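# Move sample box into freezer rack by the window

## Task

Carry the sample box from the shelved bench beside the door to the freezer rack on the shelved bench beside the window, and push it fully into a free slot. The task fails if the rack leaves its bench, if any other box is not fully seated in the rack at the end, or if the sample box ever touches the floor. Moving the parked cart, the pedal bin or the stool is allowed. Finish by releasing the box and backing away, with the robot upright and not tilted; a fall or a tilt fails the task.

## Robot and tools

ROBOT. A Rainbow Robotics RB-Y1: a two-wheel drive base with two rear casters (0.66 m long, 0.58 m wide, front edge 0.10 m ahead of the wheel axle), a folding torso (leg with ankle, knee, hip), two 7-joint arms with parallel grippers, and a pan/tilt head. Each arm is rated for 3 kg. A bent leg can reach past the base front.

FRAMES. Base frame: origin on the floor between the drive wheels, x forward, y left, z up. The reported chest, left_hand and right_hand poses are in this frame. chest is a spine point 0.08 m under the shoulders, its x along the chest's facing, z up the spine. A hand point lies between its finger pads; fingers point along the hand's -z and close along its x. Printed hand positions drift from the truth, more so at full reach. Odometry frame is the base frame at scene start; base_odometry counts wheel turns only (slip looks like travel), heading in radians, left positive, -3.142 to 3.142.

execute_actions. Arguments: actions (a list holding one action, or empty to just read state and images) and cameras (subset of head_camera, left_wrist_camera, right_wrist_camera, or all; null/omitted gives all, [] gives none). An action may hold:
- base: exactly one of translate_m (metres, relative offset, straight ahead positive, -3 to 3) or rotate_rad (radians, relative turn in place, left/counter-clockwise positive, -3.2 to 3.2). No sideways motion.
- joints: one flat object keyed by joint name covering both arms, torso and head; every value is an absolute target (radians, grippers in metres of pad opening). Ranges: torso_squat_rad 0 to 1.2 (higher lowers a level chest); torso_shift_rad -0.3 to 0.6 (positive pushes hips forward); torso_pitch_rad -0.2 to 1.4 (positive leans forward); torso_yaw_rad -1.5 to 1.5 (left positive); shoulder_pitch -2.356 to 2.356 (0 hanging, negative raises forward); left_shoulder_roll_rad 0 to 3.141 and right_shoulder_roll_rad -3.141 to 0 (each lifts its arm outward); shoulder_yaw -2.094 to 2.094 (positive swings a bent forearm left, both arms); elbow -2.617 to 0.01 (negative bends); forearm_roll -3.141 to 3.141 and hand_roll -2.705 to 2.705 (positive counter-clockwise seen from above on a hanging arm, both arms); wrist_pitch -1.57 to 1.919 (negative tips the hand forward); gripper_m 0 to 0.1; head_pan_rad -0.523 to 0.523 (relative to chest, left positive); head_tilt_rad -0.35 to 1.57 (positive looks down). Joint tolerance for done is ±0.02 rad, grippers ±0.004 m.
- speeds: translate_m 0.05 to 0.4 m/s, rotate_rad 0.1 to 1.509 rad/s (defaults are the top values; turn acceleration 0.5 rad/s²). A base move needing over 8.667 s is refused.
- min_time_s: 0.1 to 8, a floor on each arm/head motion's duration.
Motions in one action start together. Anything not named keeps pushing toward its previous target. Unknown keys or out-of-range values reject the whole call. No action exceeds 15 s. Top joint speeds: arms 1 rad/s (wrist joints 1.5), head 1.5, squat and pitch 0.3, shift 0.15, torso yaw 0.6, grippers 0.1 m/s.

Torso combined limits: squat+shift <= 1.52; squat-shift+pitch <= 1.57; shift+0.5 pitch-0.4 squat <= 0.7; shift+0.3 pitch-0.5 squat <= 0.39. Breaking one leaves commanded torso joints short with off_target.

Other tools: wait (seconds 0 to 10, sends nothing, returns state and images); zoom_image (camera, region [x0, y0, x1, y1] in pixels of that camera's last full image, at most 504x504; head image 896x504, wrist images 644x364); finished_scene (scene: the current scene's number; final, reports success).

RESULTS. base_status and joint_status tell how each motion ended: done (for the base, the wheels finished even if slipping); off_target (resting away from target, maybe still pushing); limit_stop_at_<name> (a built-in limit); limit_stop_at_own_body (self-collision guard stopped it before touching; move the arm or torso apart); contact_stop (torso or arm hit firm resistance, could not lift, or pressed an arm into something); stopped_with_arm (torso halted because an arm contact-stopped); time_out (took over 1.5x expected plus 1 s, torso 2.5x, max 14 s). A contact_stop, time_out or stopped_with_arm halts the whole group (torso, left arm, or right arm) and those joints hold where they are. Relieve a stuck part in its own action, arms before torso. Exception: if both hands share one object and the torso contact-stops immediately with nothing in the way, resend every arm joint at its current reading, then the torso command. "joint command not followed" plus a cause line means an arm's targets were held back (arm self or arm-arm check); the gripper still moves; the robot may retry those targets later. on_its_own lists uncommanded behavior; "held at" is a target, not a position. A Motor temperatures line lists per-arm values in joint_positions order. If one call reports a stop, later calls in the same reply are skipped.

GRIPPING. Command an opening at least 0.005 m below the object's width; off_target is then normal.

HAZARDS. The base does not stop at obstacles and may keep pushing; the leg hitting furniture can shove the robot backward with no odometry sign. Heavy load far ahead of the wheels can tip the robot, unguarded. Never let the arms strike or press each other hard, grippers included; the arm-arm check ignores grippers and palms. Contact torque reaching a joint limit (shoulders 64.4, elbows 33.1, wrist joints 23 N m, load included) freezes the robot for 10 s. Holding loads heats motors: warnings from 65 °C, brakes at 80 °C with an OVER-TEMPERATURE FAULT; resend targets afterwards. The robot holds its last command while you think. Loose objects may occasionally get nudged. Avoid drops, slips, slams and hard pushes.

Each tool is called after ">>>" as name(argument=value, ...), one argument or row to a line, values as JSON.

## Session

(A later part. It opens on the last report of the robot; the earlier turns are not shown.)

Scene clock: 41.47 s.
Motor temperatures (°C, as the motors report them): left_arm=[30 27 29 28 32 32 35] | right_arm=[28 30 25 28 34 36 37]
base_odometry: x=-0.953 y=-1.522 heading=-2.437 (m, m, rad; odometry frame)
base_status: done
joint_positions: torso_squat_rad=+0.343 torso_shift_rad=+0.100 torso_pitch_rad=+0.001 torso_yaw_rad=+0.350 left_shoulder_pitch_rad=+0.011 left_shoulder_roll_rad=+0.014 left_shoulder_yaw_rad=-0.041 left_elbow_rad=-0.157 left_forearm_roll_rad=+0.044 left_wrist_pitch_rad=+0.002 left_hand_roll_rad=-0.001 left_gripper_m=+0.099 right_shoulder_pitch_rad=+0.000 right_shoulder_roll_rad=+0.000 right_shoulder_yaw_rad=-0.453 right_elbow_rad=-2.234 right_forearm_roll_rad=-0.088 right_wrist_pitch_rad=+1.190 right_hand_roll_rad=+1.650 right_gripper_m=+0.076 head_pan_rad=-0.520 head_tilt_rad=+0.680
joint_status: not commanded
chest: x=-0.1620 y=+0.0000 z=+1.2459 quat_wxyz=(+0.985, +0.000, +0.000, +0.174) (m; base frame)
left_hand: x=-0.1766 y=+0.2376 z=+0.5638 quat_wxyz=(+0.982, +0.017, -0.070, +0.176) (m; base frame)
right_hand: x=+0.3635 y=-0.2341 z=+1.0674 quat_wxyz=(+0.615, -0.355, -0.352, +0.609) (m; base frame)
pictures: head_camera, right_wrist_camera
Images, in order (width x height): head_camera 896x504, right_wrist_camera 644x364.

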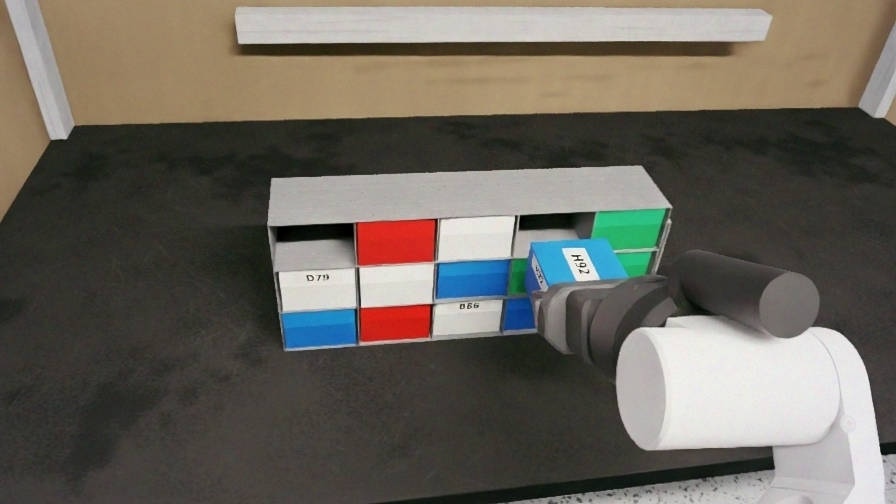

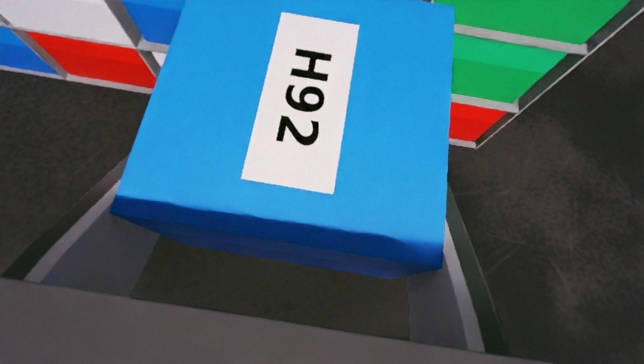

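>>> execute_actions(
  actions=[
    {"base": {"translate_m": 0.034}, "joints": {"torso_yaw_rad": 0.348}},
  ],
  cameras=["head_camera", "right_wrist_camera"],
)

>>> zoom_image(
  camera="head_camera",
  region=[505, 215, 645, 300],
)

>>> zoom_image(
  camera="right_wrist_camera",
  region=[400, 0, 644, 200],
)

>>> zoom_image(
  camera="right_wrist_camera",
  region=[0, 0, 244, 200],
)

Scene clock: 43.80 s.
Motor temperatures (°C, as the motors report them): left_arm=[30 27 29 28 32 32 35] | right_arm=[28 30 25 28 34 36 37]
base_odometry: x=-0.979 y=-1.544 heading=-2.438 (m, m, rad; odometry frame)
base_status: done
joint_positions: torso_squat_rad=+0.343 torso_shift_rad=+0.100 torso_pitch_rad=+0.000 torso_yaw_rad=+0.348 left_shoulder_pitch_rad=+0.011 left_shoulder_roll_rad=+0.014 left_shoulder_yaw_rad=-0.041 left_elbow_rad=-0.157 left_forearm_roll_rad=+0.044 left_wrist_pitch_rad=+0.002 left_hand_roll_rad=-0.001 left_gripper_m=+0.099 right_shoulder_pitch_rad=+0.000 right_shoulder_roll_rad=+0.000 right_shoulder_yaw_rad=-0.453 right_elbow_rad=-2.234 right_forearm_roll_rad=-0.088 right_wrist_pitch_rad=+1.190 right_hand_roll_rad=+1.650 right_gripper_m=+0.076 head_pan_rad=-0.520 head_tilt_rad=+0.680
joint_status: all done
chest: x=-0.1621 y=+0.0000 z=+1.2459 quat_wxyz=(+0.985, +0.000, +0.000, +0.173) (m; base frame)
left_hand: x=-0.1761 y=+0.2377 z=+0.5638 quat_wxyz=(+0.982, +0.017, -0.070, +0.175) (m; base frame)
right_hand: x=+0.3630 y=-0.2352 z=+1.0674 quat_wxyz=(+0.616, -0.355, -0.352, +0.609) (m; base frame)
pictures: head_camera, right_wrist_camera
Images, in order (width x height): head_camera 896x504, right_wrist_camera 644x364.

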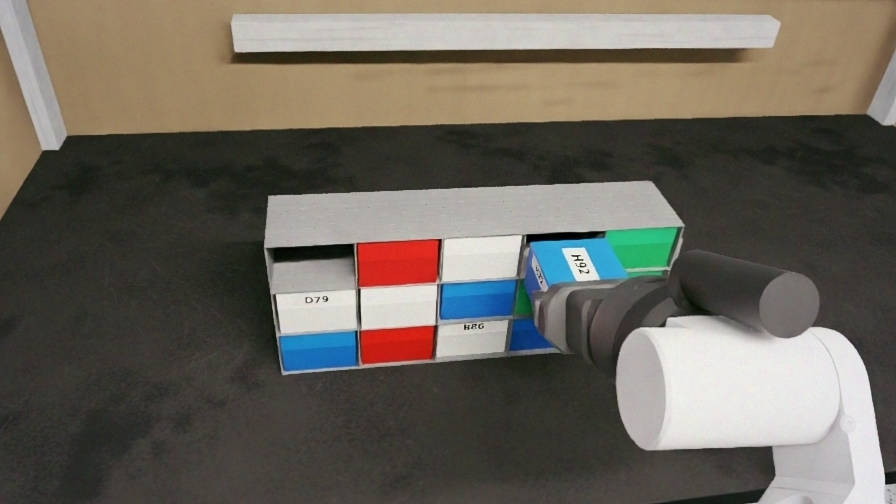

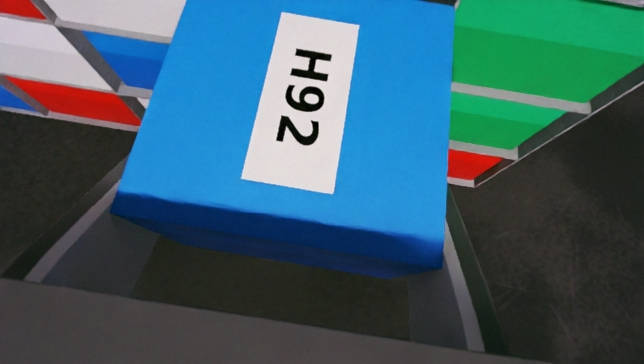

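Region (505, 215, 645, 300) of head_camera's 896x504 image, scaled by 3.600, with more detail than that image has; it fills the top 306 rows of this view, and the rest is white.

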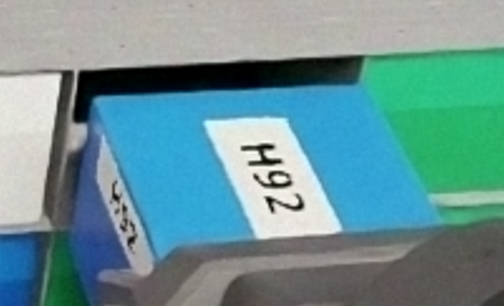

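Region (400, 0, 644, 200) of right_wrist_camera's 644x364 image, scaled by 2.066, with more detail than that image has; it fills the top 413 rows of this view, and the rest is white.

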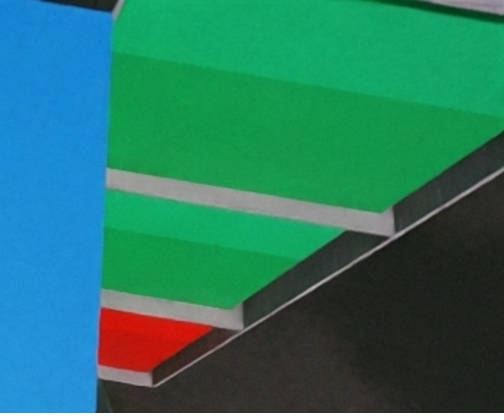

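Region (0, 0, 244, 200) of right_wrist_camera's 644x364 image, scaled by 2.066, with more detail than that image has; it fills the top 413 rows of this view, and the rest is white.

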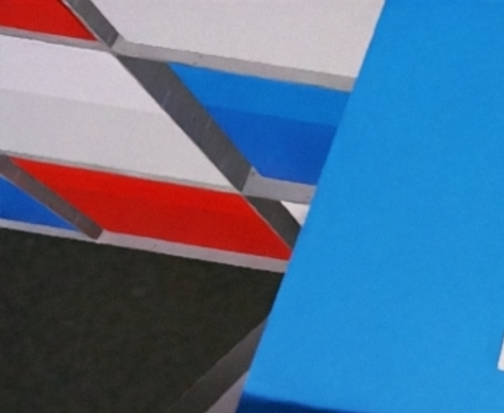

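>>> zoom_image(
  camera="right_wrist_camera",
  region=[30, 5, 90, 45],
)

>>> zoom_image(
  camera="right_wrist_camera",
  region=[560, 90, 620, 130],
)

>>> zoom_image(
  camera="right_wrist_camera",
  region=[420, 0, 480, 30],
)

>>> zoom_image(
  camera="right_wrist_camera",
  region=[584, 0, 644, 30],
)

>>> zoom_image(
  camera="head_camera",
  region=[510, 225, 560, 290],
)

>>> zoom_image(
  camera="head_camera",
  region=[585, 222, 635, 262],
)

Region (30, 5, 90, 45) of right_wrist_camera's 644x364 image, scaled by 8.400, with more detail than that image has.

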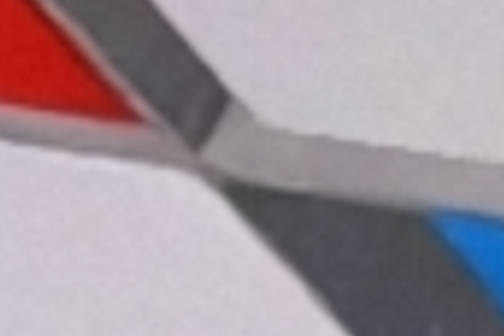

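Region (560, 90, 620, 130) of right_wrist_camera's 644x364 image, scaled by 8.400, with more detail than that image has.

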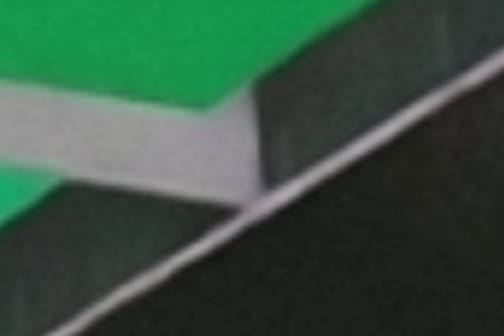

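Region (420, 0, 480, 30) of right_wrist_camera's 644x364 image, scaled by 8.400, with more detail than that image has.

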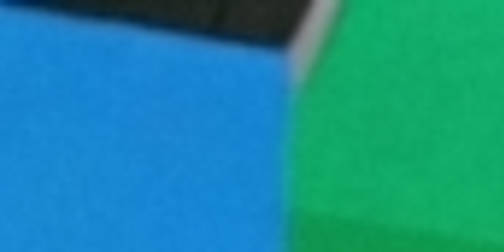

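Region (584, 0, 644, 30) of right_wrist_camera's 644x364 image, scaled by 8.400, with more detail than that image has.

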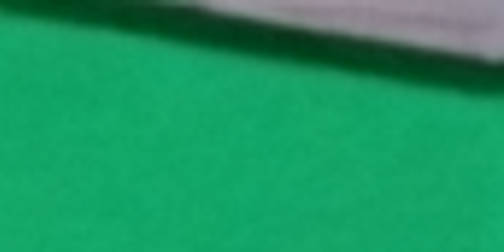

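Region (510, 225, 560, 290) of head_camera's 896x504 image, scaled by 7.754, with more detail than that image has; it fills the left 388 columns of this view, and the rest is white.

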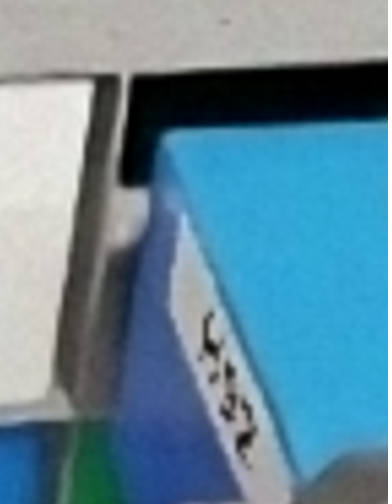

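Region (585, 222, 635, 262) of head_camera's 896x504 image, scaled by 10.080, with more detail than that image has; it fills the top 403 rows of this view, and the rest is white.

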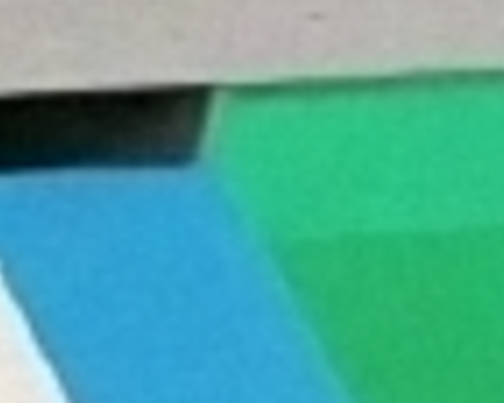

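>>> zoom_image(
  camera="right_wrist_camera",
  region=[90, 75, 150, 115],
)

>>> zoom_image(
  camera="right_wrist_camera",
  region=[490, 135, 550, 175],
)

>>> zoom_image(
  camera="right_wrist_camera",
  region=[20, 95, 80, 135],
)

>>> zoom_image(
  camera="right_wrist_camera",
  region=[445, 165, 505, 205],
)

>>> zoom_image(
  camera="right_wrist_camera",
  region=[95, 185, 215, 265],
)

>>> zoom_image(
  camera="right_wrist_camera",
  region=[350, 220, 470, 300],
)

Region (90, 75, 150, 115) of right_wrist_camera's 644x364 image, scaled by 8.400, with more detail than that image has.

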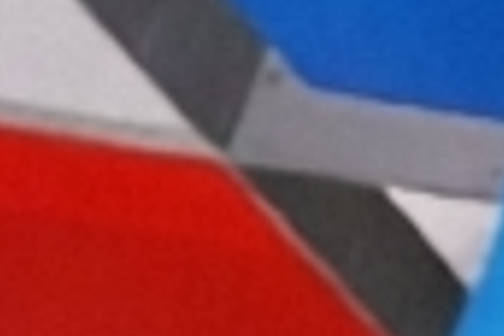

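Region (490, 135, 550, 175) of right_wrist_camera's 644x364 image, scaled by 8.400, with more detail than that image has.

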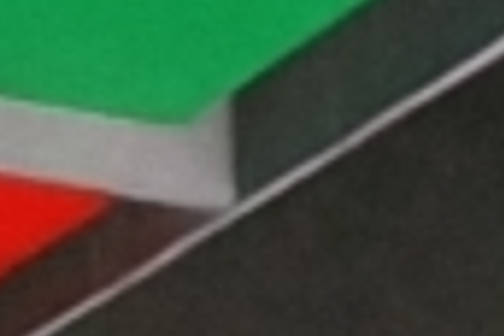

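Region (20, 95, 80, 135) of right_wrist_camera's 644x364 image, scaled by 8.400, with more detail than that image has.

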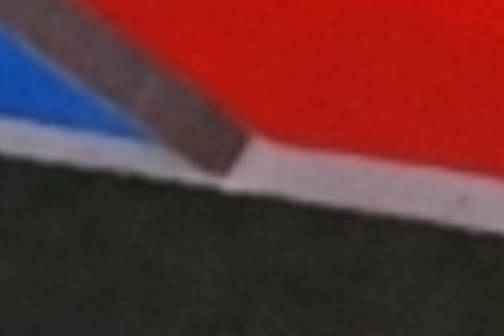

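Region (445, 165, 505, 205) of right_wrist_camera's 644x364 image, scaled by 8.400, with more detail than that image has.

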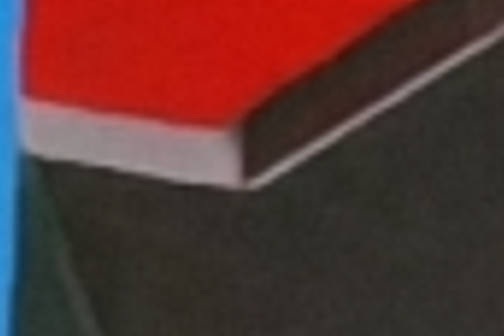

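Region (95, 185, 215, 265) of right_wrist_camera's 644x364 image, scaled by 4.200, with more detail than that image has.

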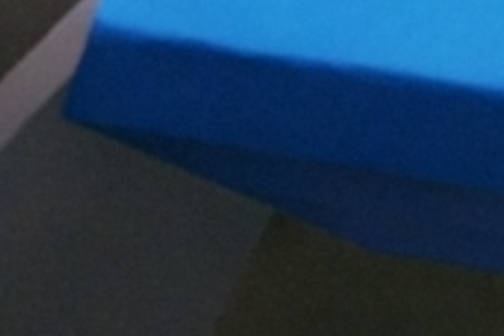

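Region (350, 220, 470, 300) of right_wrist_camera's 644x364 image, scaled by 4.200, with more detail than that image has.

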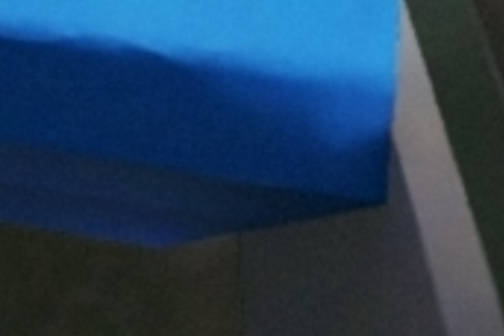

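>>> execute_actions(
  actions=[
    {"base": {"translate_m": 0.026}, "joints": {"torso_yaw_rad": 0.3465}, "speeds": {"translate_m": 0.05}},
  ],
  cameras=["head_camera", "right_wrist_camera"],
)

>>> zoom_image(
  camera="head_camera",
  region=[505, 225, 645, 310],
)

>>> zoom_image(
  camera="right_wrist_camera",
  region=[400, 0, 560, 120],
)

>>> zoom_image(
  camera="right_wrist_camera",
  region=[80, 0, 240, 120],
)

Scene clock: 48.73 s.
Motor temperatures (°C, as the motors report them): left_arm=[30 27 29 28 32 32 35] | right_arm=[28 30 25 28 34 36 37]
base_odometry: x=-0.999 y=-1.561 heading=-2.438 (m, m, rad; odometry frame)
base_status: done
joint_positions: torso_squat_rad=+0.343 torso_shift_rad=+0.100 torso_pitch_rad=+0.000 torso_yaw_rad=+0.347 left_shoulder_pitch_rad=+0.011 left_shoulder_roll_rad=+0.014 left_shoulder_yaw_rad=-0.041 left_elbow_rad=-0.157 left_forearm_roll_rad=+0.044 left_wrist_pitch_rad=+0.002 left_hand_roll_rad=-0.001 left_gripper_m=+0.099 right_shoulder_pitch_rad=+0.000 right_shoulder_roll_rad=+0.000 right_shoulder_yaw_rad=-0.453 right_elbow_rad=-2.234 right_forearm_roll_rad=-0.088 right_wrist_pitch_rad=+1.190 right_hand_roll_rad=+1.650 right_gripper_m=+0.076 head_pan_rad=-0.520 head_tilt_rad=+0.680
joint_status: all done
chest: x=-0.1620 y=+0.0000 z=+1.2459 quat_wxyz=(+0.985, +0.000, +0.000, +0.172) (m; base frame)
left_hand: x=-0.1758 y=+0.2377 z=+0.5638 quat_wxyz=(+0.982, +0.017, -0.070, +0.174) (m; base frame)
right_hand: x=+0.3627 y=-0.2360 z=+1.0674 quat_wxyz=(+0.617, -0.355, -0.352, +0.608) (m; base frame)
pictures: head_camera, right_wrist_camera
Images, in order (width x height): head_camera 896x504, right_wrist_camera 644x364.

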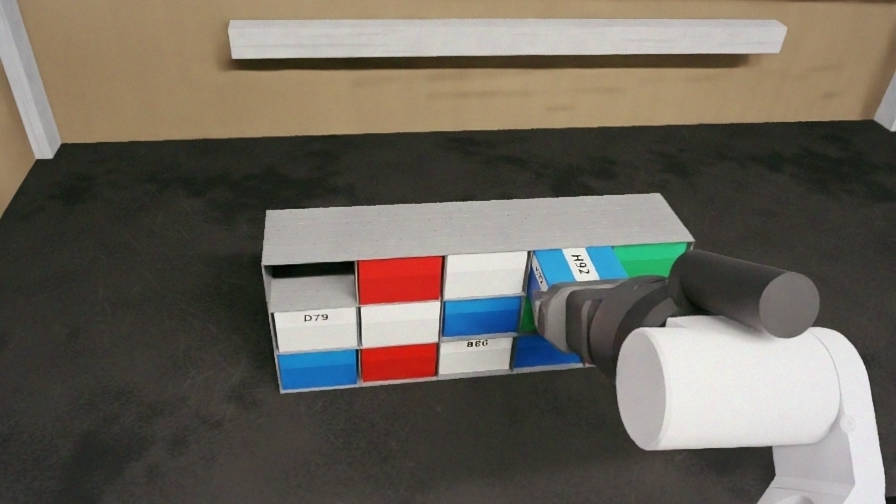

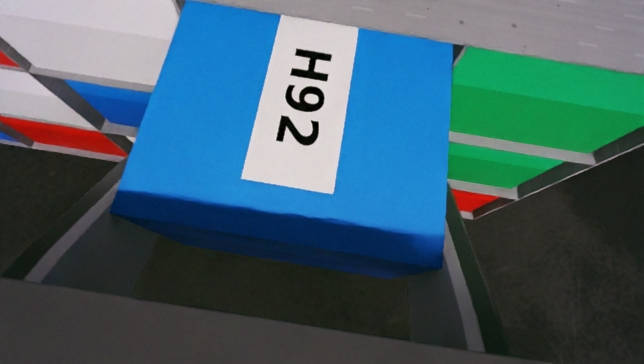

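Region (505, 225, 645, 310) of head_camera's 896x504 image, scaled by 3.600, with more detail than that image has; it fills the top 306 rows of this view, and the rest is white.

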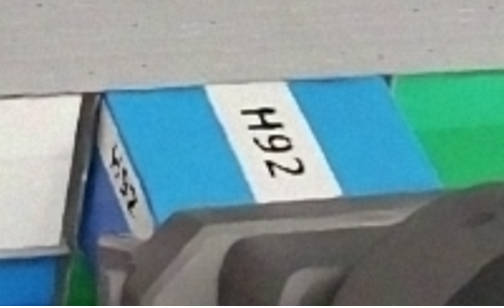

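Region (400, 0, 560, 120) of right_wrist_camera's 644x364 image, scaled by 3.150, with more detail than that image has; it fills the top 378 rows of this view, and the rest is white.

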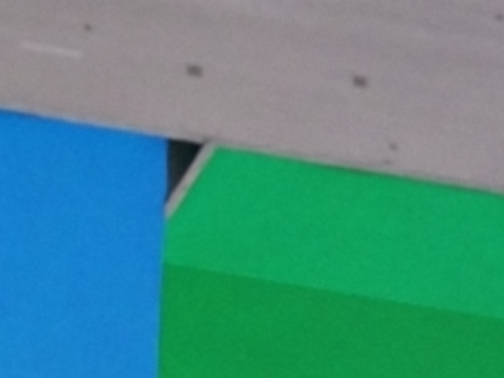

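Region (80, 0, 240, 120) of right_wrist_camera's 644x364 image, scaled by 3.150, with more detail than that image has; it fills the top 378 rows of this view, and the rest is white.

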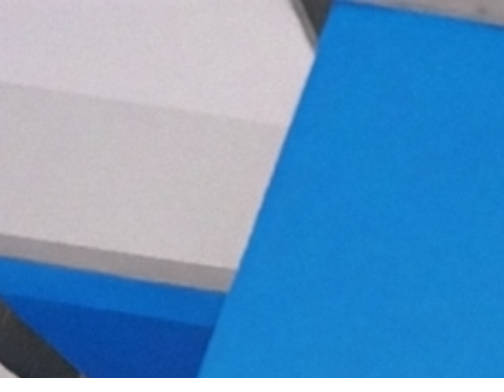

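>>> execute_actions(
  actions=[
    {"base": {"translate_m": 0.026}, "speeds": {"translate_m": 0.08}},
  ],
  cameras=["head_camera", "right_wrist_camera"],
)

Scene clock: 49.87 s.
Motor temperatures (°C, as the motors report them): left_arm=[30 27 29 28 32 32 35] | right_arm=[28 30 25 28 34 36 37]
base_odometry: x=-1.019 y=-1.577 heading=-2.438 (m, m, rad; odometry frame)
base_status: done
joint_positions: torso_squat_rad=+0.343 torso_shift_rad=+0.100 torso_pitch_rad=+0.000 torso_yaw_rad=+0.347 left_shoulder_pitch_rad=+0.011 left_shoulder_roll_rad=+0.014 left_shoulder_yaw_rad=-0.041 left_elbow_rad=-0.157 left_forearm_roll_rad=+0.044 left_wrist_pitch_rad=+0.002 left_hand_roll_rad=-0.001 left_gripper_m=+0.099 right_shoulder_pitch_rad=+0.000 right_shoulder_roll_rad=+0.000 right_shoulder_yaw_rad=-0.453 right_elbow_rad=-2.234 right_forearm_roll_rad=-0.088 right_wrist_pitch_rad=+1.190 right_hand_roll_rad=+1.650 right_gripper_m=+0.076 head_pan_rad=-0.520 head_tilt_rad=+0.680
joint_status: not commanded
chest: x=-0.1620 y=+0.0000 z=+1.2459 quat_wxyz=(+0.985, +0.000, +0.000, +0.172) (m; base frame)
left_hand: x=-0.1758 y=+0.2377 z=+0.5638 quat_wxyz=(+0.982, +0.017, -0.070, +0.174) (m; base frame)
right_hand: x=+0.3627 y=-0.2360 z=+1.0674 quat_wxyz=(+0.617, -0.355, -0.352, +0.608) (m; base frame)
pictures: head_camera, right_wrist_camera
Images, in order (width x height): head_camera 896x504, right_wrist_camera 644x364.

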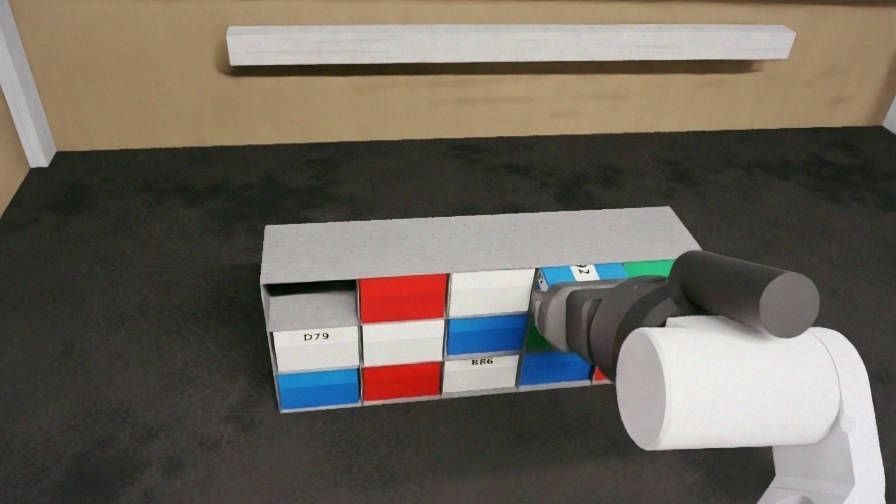

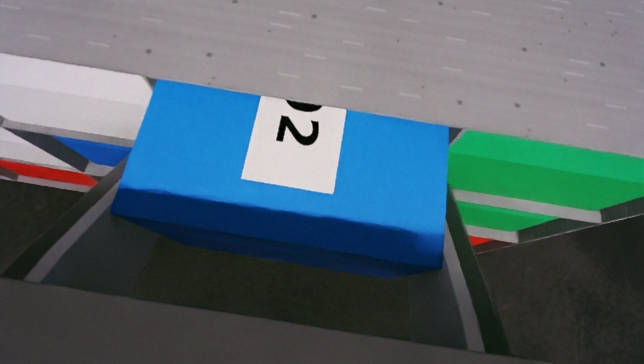

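>>> execute_actions(
  actions=[
    {"joints": {"right_gripper_m": 0.086, "torso_squat_rad": 0.35}},
  ],
  cameras=["right_wrist_camera"],
)

>>> execute_actions(
  actions=[
    {"base": {"translate_m": -0.05}},
  ],
  cameras=["head_camera", "right_wrist_camera"],
)

Scene clock: 50.87 s.
Motor temperatures (°C, as the motors report them): left_arm=[30 27 29 28 32 32 35] | right_arm=[28 30 25 28 34 36 37]
base_odometry: x=-1.019 y=-1.577 heading=-2.438 (m, m, rad; odometry frame)
base_status: not commanded
joint_positions: torso_squat_rad=+0.350 torso_shift_rad=+0.100 torso_pitch_rad=+0.000 torso_yaw_rad=+0.347 left_shoulder_pitch_rad=+0.011 left_shoulder_roll_rad=+0.014 left_shoulder_yaw_rad=-0.041 left_elbow_rad=-0.157 left_forearm_roll_rad=+0.044 left_wrist_pitch_rad=+0.002 left_hand_roll_rad=-0.001 left_gripper_m=+0.099 right_shoulder_pitch_rad=+0.000 right_shoulder_roll_rad=+0.000 right_shoulder_yaw_rad=-0.453 right_elbow_rad=-2.234 right_forearm_roll_rad=-0.088 right_wrist_pitch_rad=+1.190 right_hand_roll_rad=+1.650 right_gripper_m=+0.086 head_pan_rad=-0.520 head_tilt_rad=+0.680
joint_status: all done
chest: x=-0.1623 y=+0.0000 z=+1.2442 quat_wxyz=(+0.985, +0.000, +0.000, +0.172) (m; base frame)
left_hand: x=-0.1759 y=+0.2377 z=+0.5622 quat_wxyz=(+0.982, +0.017, -0.070, +0.174) (m; base frame)
right_hand: x=+0.3625 y=-0.2360 z=+1.0660 quat_wxyz=(+0.616, -0.355, -0.352, +0.608) (m; base frame)
pictures: right_wrist_camera
Images, in order (width x height): right_wrist_camera 644x364.

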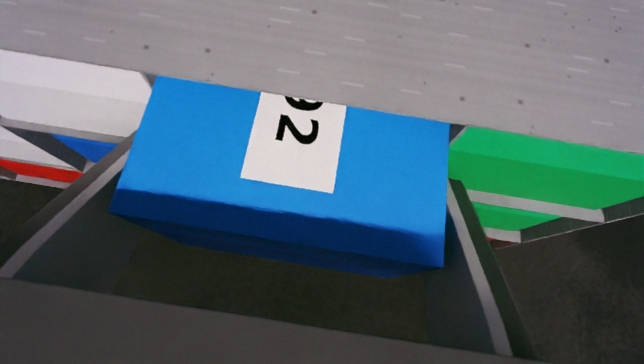

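Scene clock: 52.10 s.
Motor temperatures (°C, as the motors report them): left_arm=[30 27 29 28 32 32 35] | right_arm=[28 30 25 28 34 36 37]
base_odometry: x=-0.980 y=-1.545 heading=-2.438 (m, m, rad; odometry frame)
base_status: done
joint_positions: torso_squat_rad=+0.350 torso_shift_rad=+0.100 torso_pitch_rad=+0.000 torso_yaw_rad=+0.347 left_shoulder_pitch_rad=+0.011 left_shoulder_roll_rad=+0.014 left_shoulder_yaw_rad=-0.041 left_elbow_rad=-0.157 left_forearm_roll_rad=+0.044 left_wrist_pitch_rad=+0.002 left_hand_roll_rad=-0.001 left_gripper_m=+0.099 right_shoulder_pitch_rad=+0.000 right_shoulder_roll_rad=+0.000 right_shoulder_yaw_rad=-0.453 right_elbow_rad=-2.234 right_forearm_roll_rad=-0.088 right_wrist_pitch_rad=+1.190 right_hand_roll_rad=+1.650 right_gripper_m=+0.086 head_pan_rad=-0.520 head_tilt_rad=+0.680
joint_status: not commanded
chest: x=-0.1623 y=+0.0000 z=+1.2442 quat_wxyz=(+0.985, +0.000, +0.000, +0.172) (m; base frame)
left_hand: x=-0.1760 y=+0.2377 z=+0.5622 quat_wxyz=(+0.982, +0.017, -0.070, +0.174) (m; base frame)
right_hand: x=+0.3625 y=-0.2360 z=+1.0659 quat_wxyz=(+0.616, -0.355, -0.352, +0.608) (m; base frame)
pictures: head_camera, right_wrist_camera
Images, in order (width x height): head_camera 896x504, right_wrist_camera 644x364.

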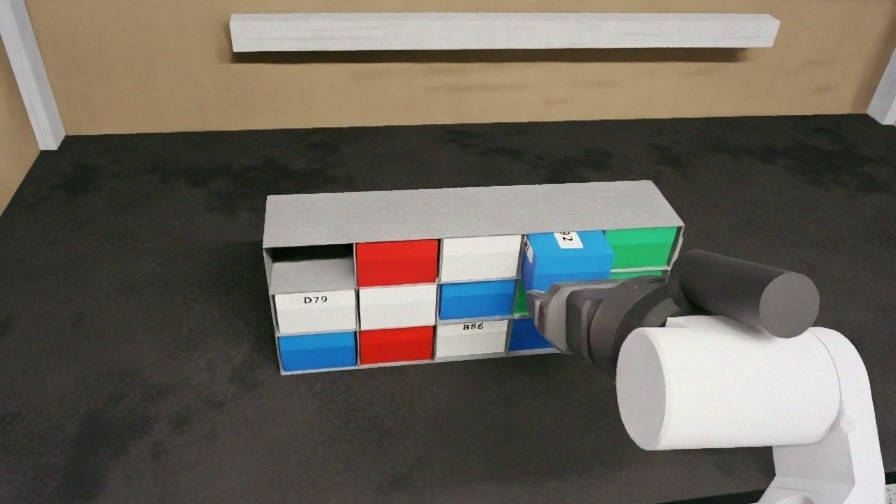

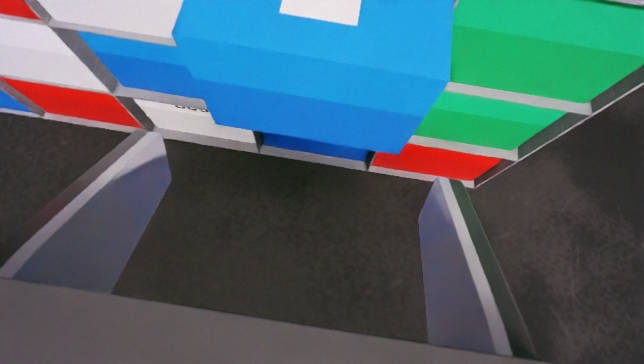

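>>> execute_actions(
  actions=[
    {"base": {"translate_m": 0.0605}, "joints": {"right_gripper_m": 0.03}, "speeds": {"translate_m": 0.05}},
  ],
  cameras=["head_camera", "right_wrist_camera"],
)

>>> zoom_image(
  camera="right_wrist_camera",
  region=[60, 60, 564, 300],
)

Scene clock: 54.43 s.
Motor temperatures (°C, as the motors report them): left_arm=[30 27 29 28 32 32 35] | right_arm=[28 30 25 28 34 36 37]
base_odometry: x=-1.027 y=-1.584 heading=-2.438 (m, m, rad; odometry frame)
base_status: done
joint_positions: torso_squat_rad=+0.350 torso_shift_rad=+0.100 torso_pitch_rad=+0.000 torso_yaw_rad=+0.347 left_shoulder_pitch_rad=+0.011 left_shoulder_roll_rad=+0.014 left_shoulder_yaw_rad=-0.041 left_elbow_rad=-0.157 left_forearm_roll_rad=+0.044 left_wrist_pitch_rad=+0.002 left_hand_roll_rad=-0.001 left_gripper_m=+0.099 right_shoulder_pitch_rad=+0.000 right_shoulder_roll_rad=+0.000 right_shoulder_yaw_rad=-0.453 right_elbow_rad=-2.234 right_forearm_roll_rad=-0.088 right_wrist_pitch_rad=+1.190 right_hand_roll_rad=+1.650 right_gripper_m=+0.030 head_pan_rad=-0.520 head_tilt_rad=+0.680
joint_status: all done
chest: x=-0.1622 y=+0.0000 z=+1.2442 quat_wxyz=(+0.985, +0.000, +0.000, +0.172) (m; base frame)
left_hand: x=-0.1760 y=+0.2377 z=+0.5622 quat_wxyz=(+0.982, +0.017, -0.070, +0.174) (m; base frame)
right_hand: x=+0.3625 y=-0.2360 z=+1.0659 quat_wxyz=(+0.616, -0.355, -0.352, +0.608) (m; base frame)
pictures: head_camera, right_wrist_camera
Images, in order (width x height): head_camera 896x504, right_wrist_camera 644x364.

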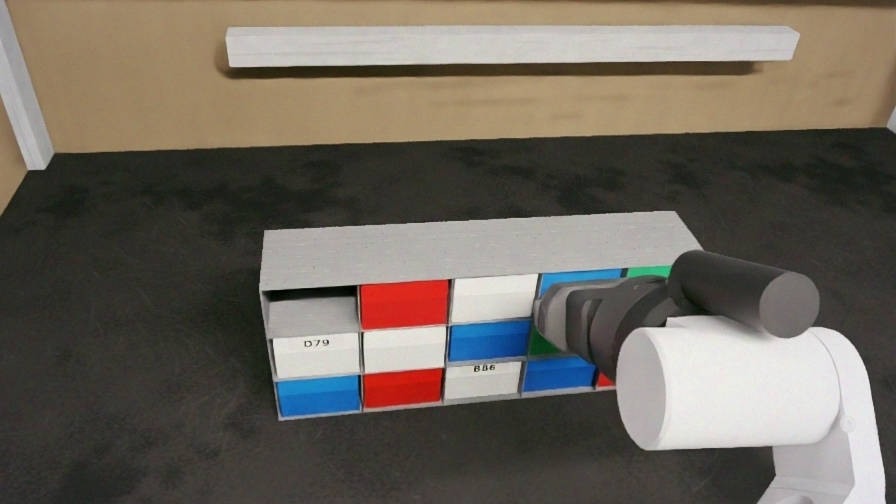

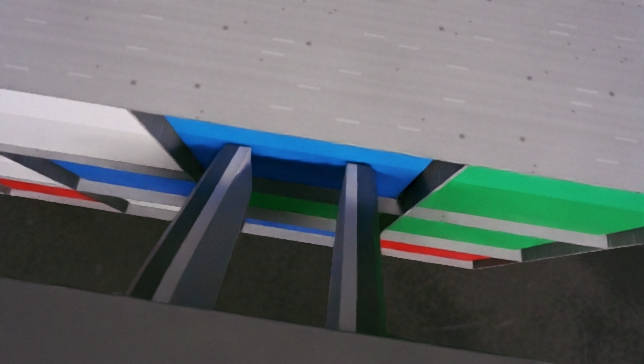

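Region (60, 60, 564, 300) of right_wrist_camera's 644x364 image, scaled by 1.000; it fills the top 240 rows of this view, and the rest is white.

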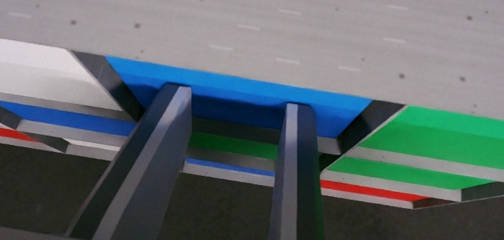

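>>> zoom_image(
  camera="right_wrist_camera",
  region=[340, 150, 500, 260],
)

>>> zoom_image(
  camera="right_wrist_camera",
  region=[120, 100, 280, 210],
)

Region (340, 150, 500, 260) of right_wrist_camera's 644x364 image, scaled by 3.150, with more detail than that image has; it fills the top 346 rows of this view, and the rest is white.

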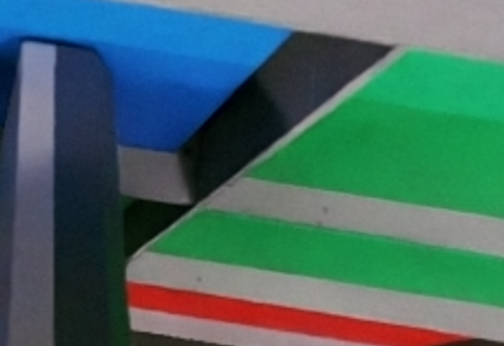

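Region (120, 100, 280, 210) of right_wrist_camera's 644x364 image, scaled by 3.150, with more detail than that image has; it fills the top 346 rows of this view, and the rest is white.

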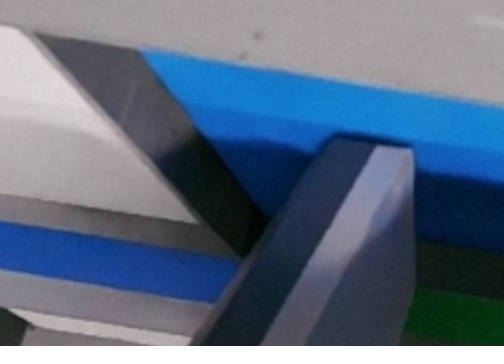

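>>> execute_actions(
  actions=[
    {"base": {"translate_m": -0.41}},
  ],
)

>>> zoom_image(
  camera="head_camera",
  region=[250, 40, 620, 230],
)

Scene clock: 57.47 s.
Motor temperatures (°C, as the motors report them): left_arm=[30 27 29 28 32 32 35] | right_arm=[28 30 25 28 34 36 37]
base_odometry: x=-0.714 y=-1.319 heading=-2.440 (m, m, rad; odometry frame)
base_status: done
joint_positions: torso_squat_rad=+0.350 torso_shift_rad=+0.100 torso_pitch_rad=+0.000 torso_yaw_rad=+0.347 left_shoulder_pitch_rad=+0.011 left_shoulder_roll_rad=+0.014 left_shoulder_yaw_rad=-0.041 left_elbow_rad=-0.157 left_forearm_roll_rad=+0.044 left_wrist_pitch_rad=+0.002 left_hand_roll_rad=-0.001 left_gripper_m=+0.099 right_shoulder_pitch_rad=+0.000 right_shoulder_roll_rad=+0.000 right_shoulder_yaw_rad=-0.453 right_elbow_rad=-2.234 right_forearm_roll_rad=-0.088 right_wrist_pitch_rad=+1.190 right_hand_roll_rad=+1.650 right_gripper_m=+0.030 head_pan_rad=-0.520 head_tilt_rad=+0.680
joint_status: not commanded
chest: x=-0.1623 y=+0.0000 z=+1.2442 quat_wxyz=(+0.985, +0.000, +0.000, +0.172) (m; base frame)
left_hand: x=-0.1760 y=+0.2377 z=+0.5622 quat_wxyz=(+0.982, +0.017, -0.070, +0.174) (m; base frame)
right_hand: x=+0.3625 y=-0.2360 z=+1.0659 quat_wxyz=(+0.616, -0.355, -0.352, +0.608) (m; base frame)
pictures: head_camera, left_wrist_camera, right_wrist_camera
Images, in order (width x height): head_camera 896x504, left_wrist_camera 644x364, right_wrist_camera 644x364.

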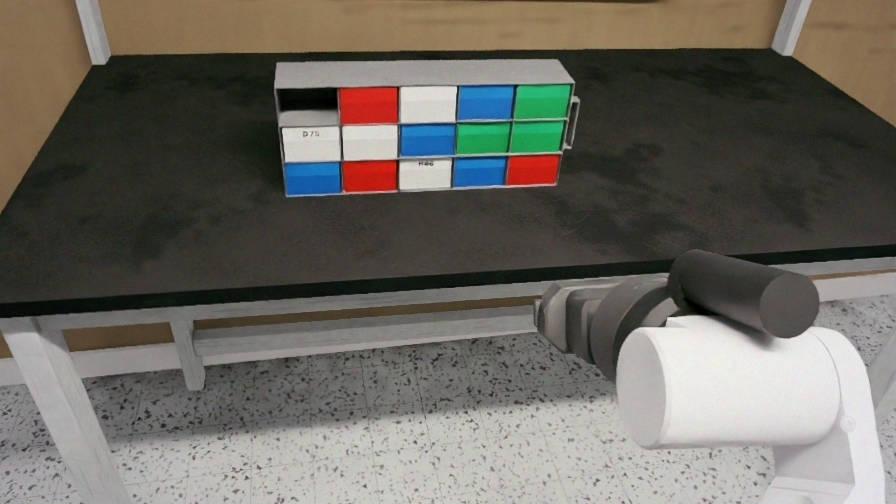

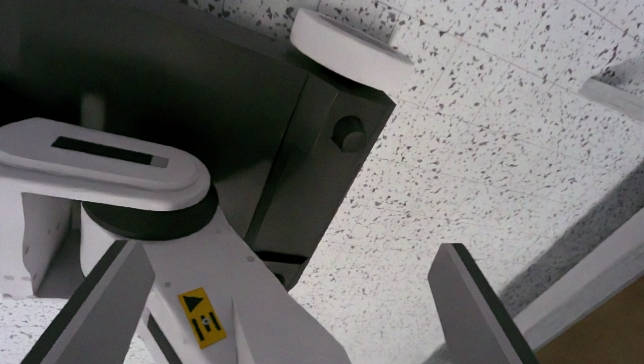

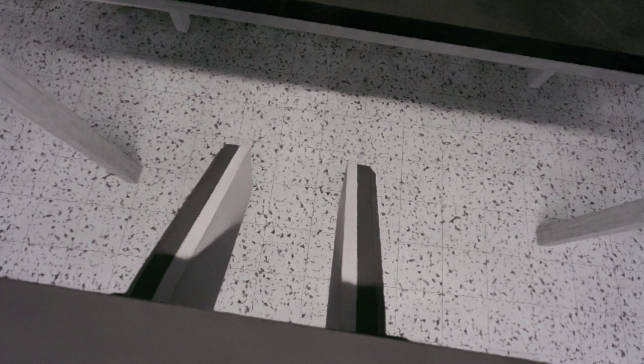

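Region (250, 40, 620, 230) of head_camera's 896x504 image, scaled by 1.362, with more detail than that image has; it fills the top 259 rows of this view, and the rest is white.

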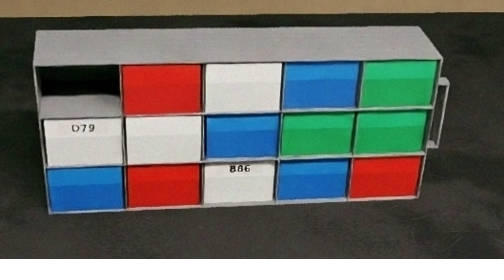

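The sample box is all the way in, the other boxes are still in the rack, the rack is on its bench, and the robot is clear.

>>> finished_scene(
  scene=2,
)

The scene is finished: the task was done.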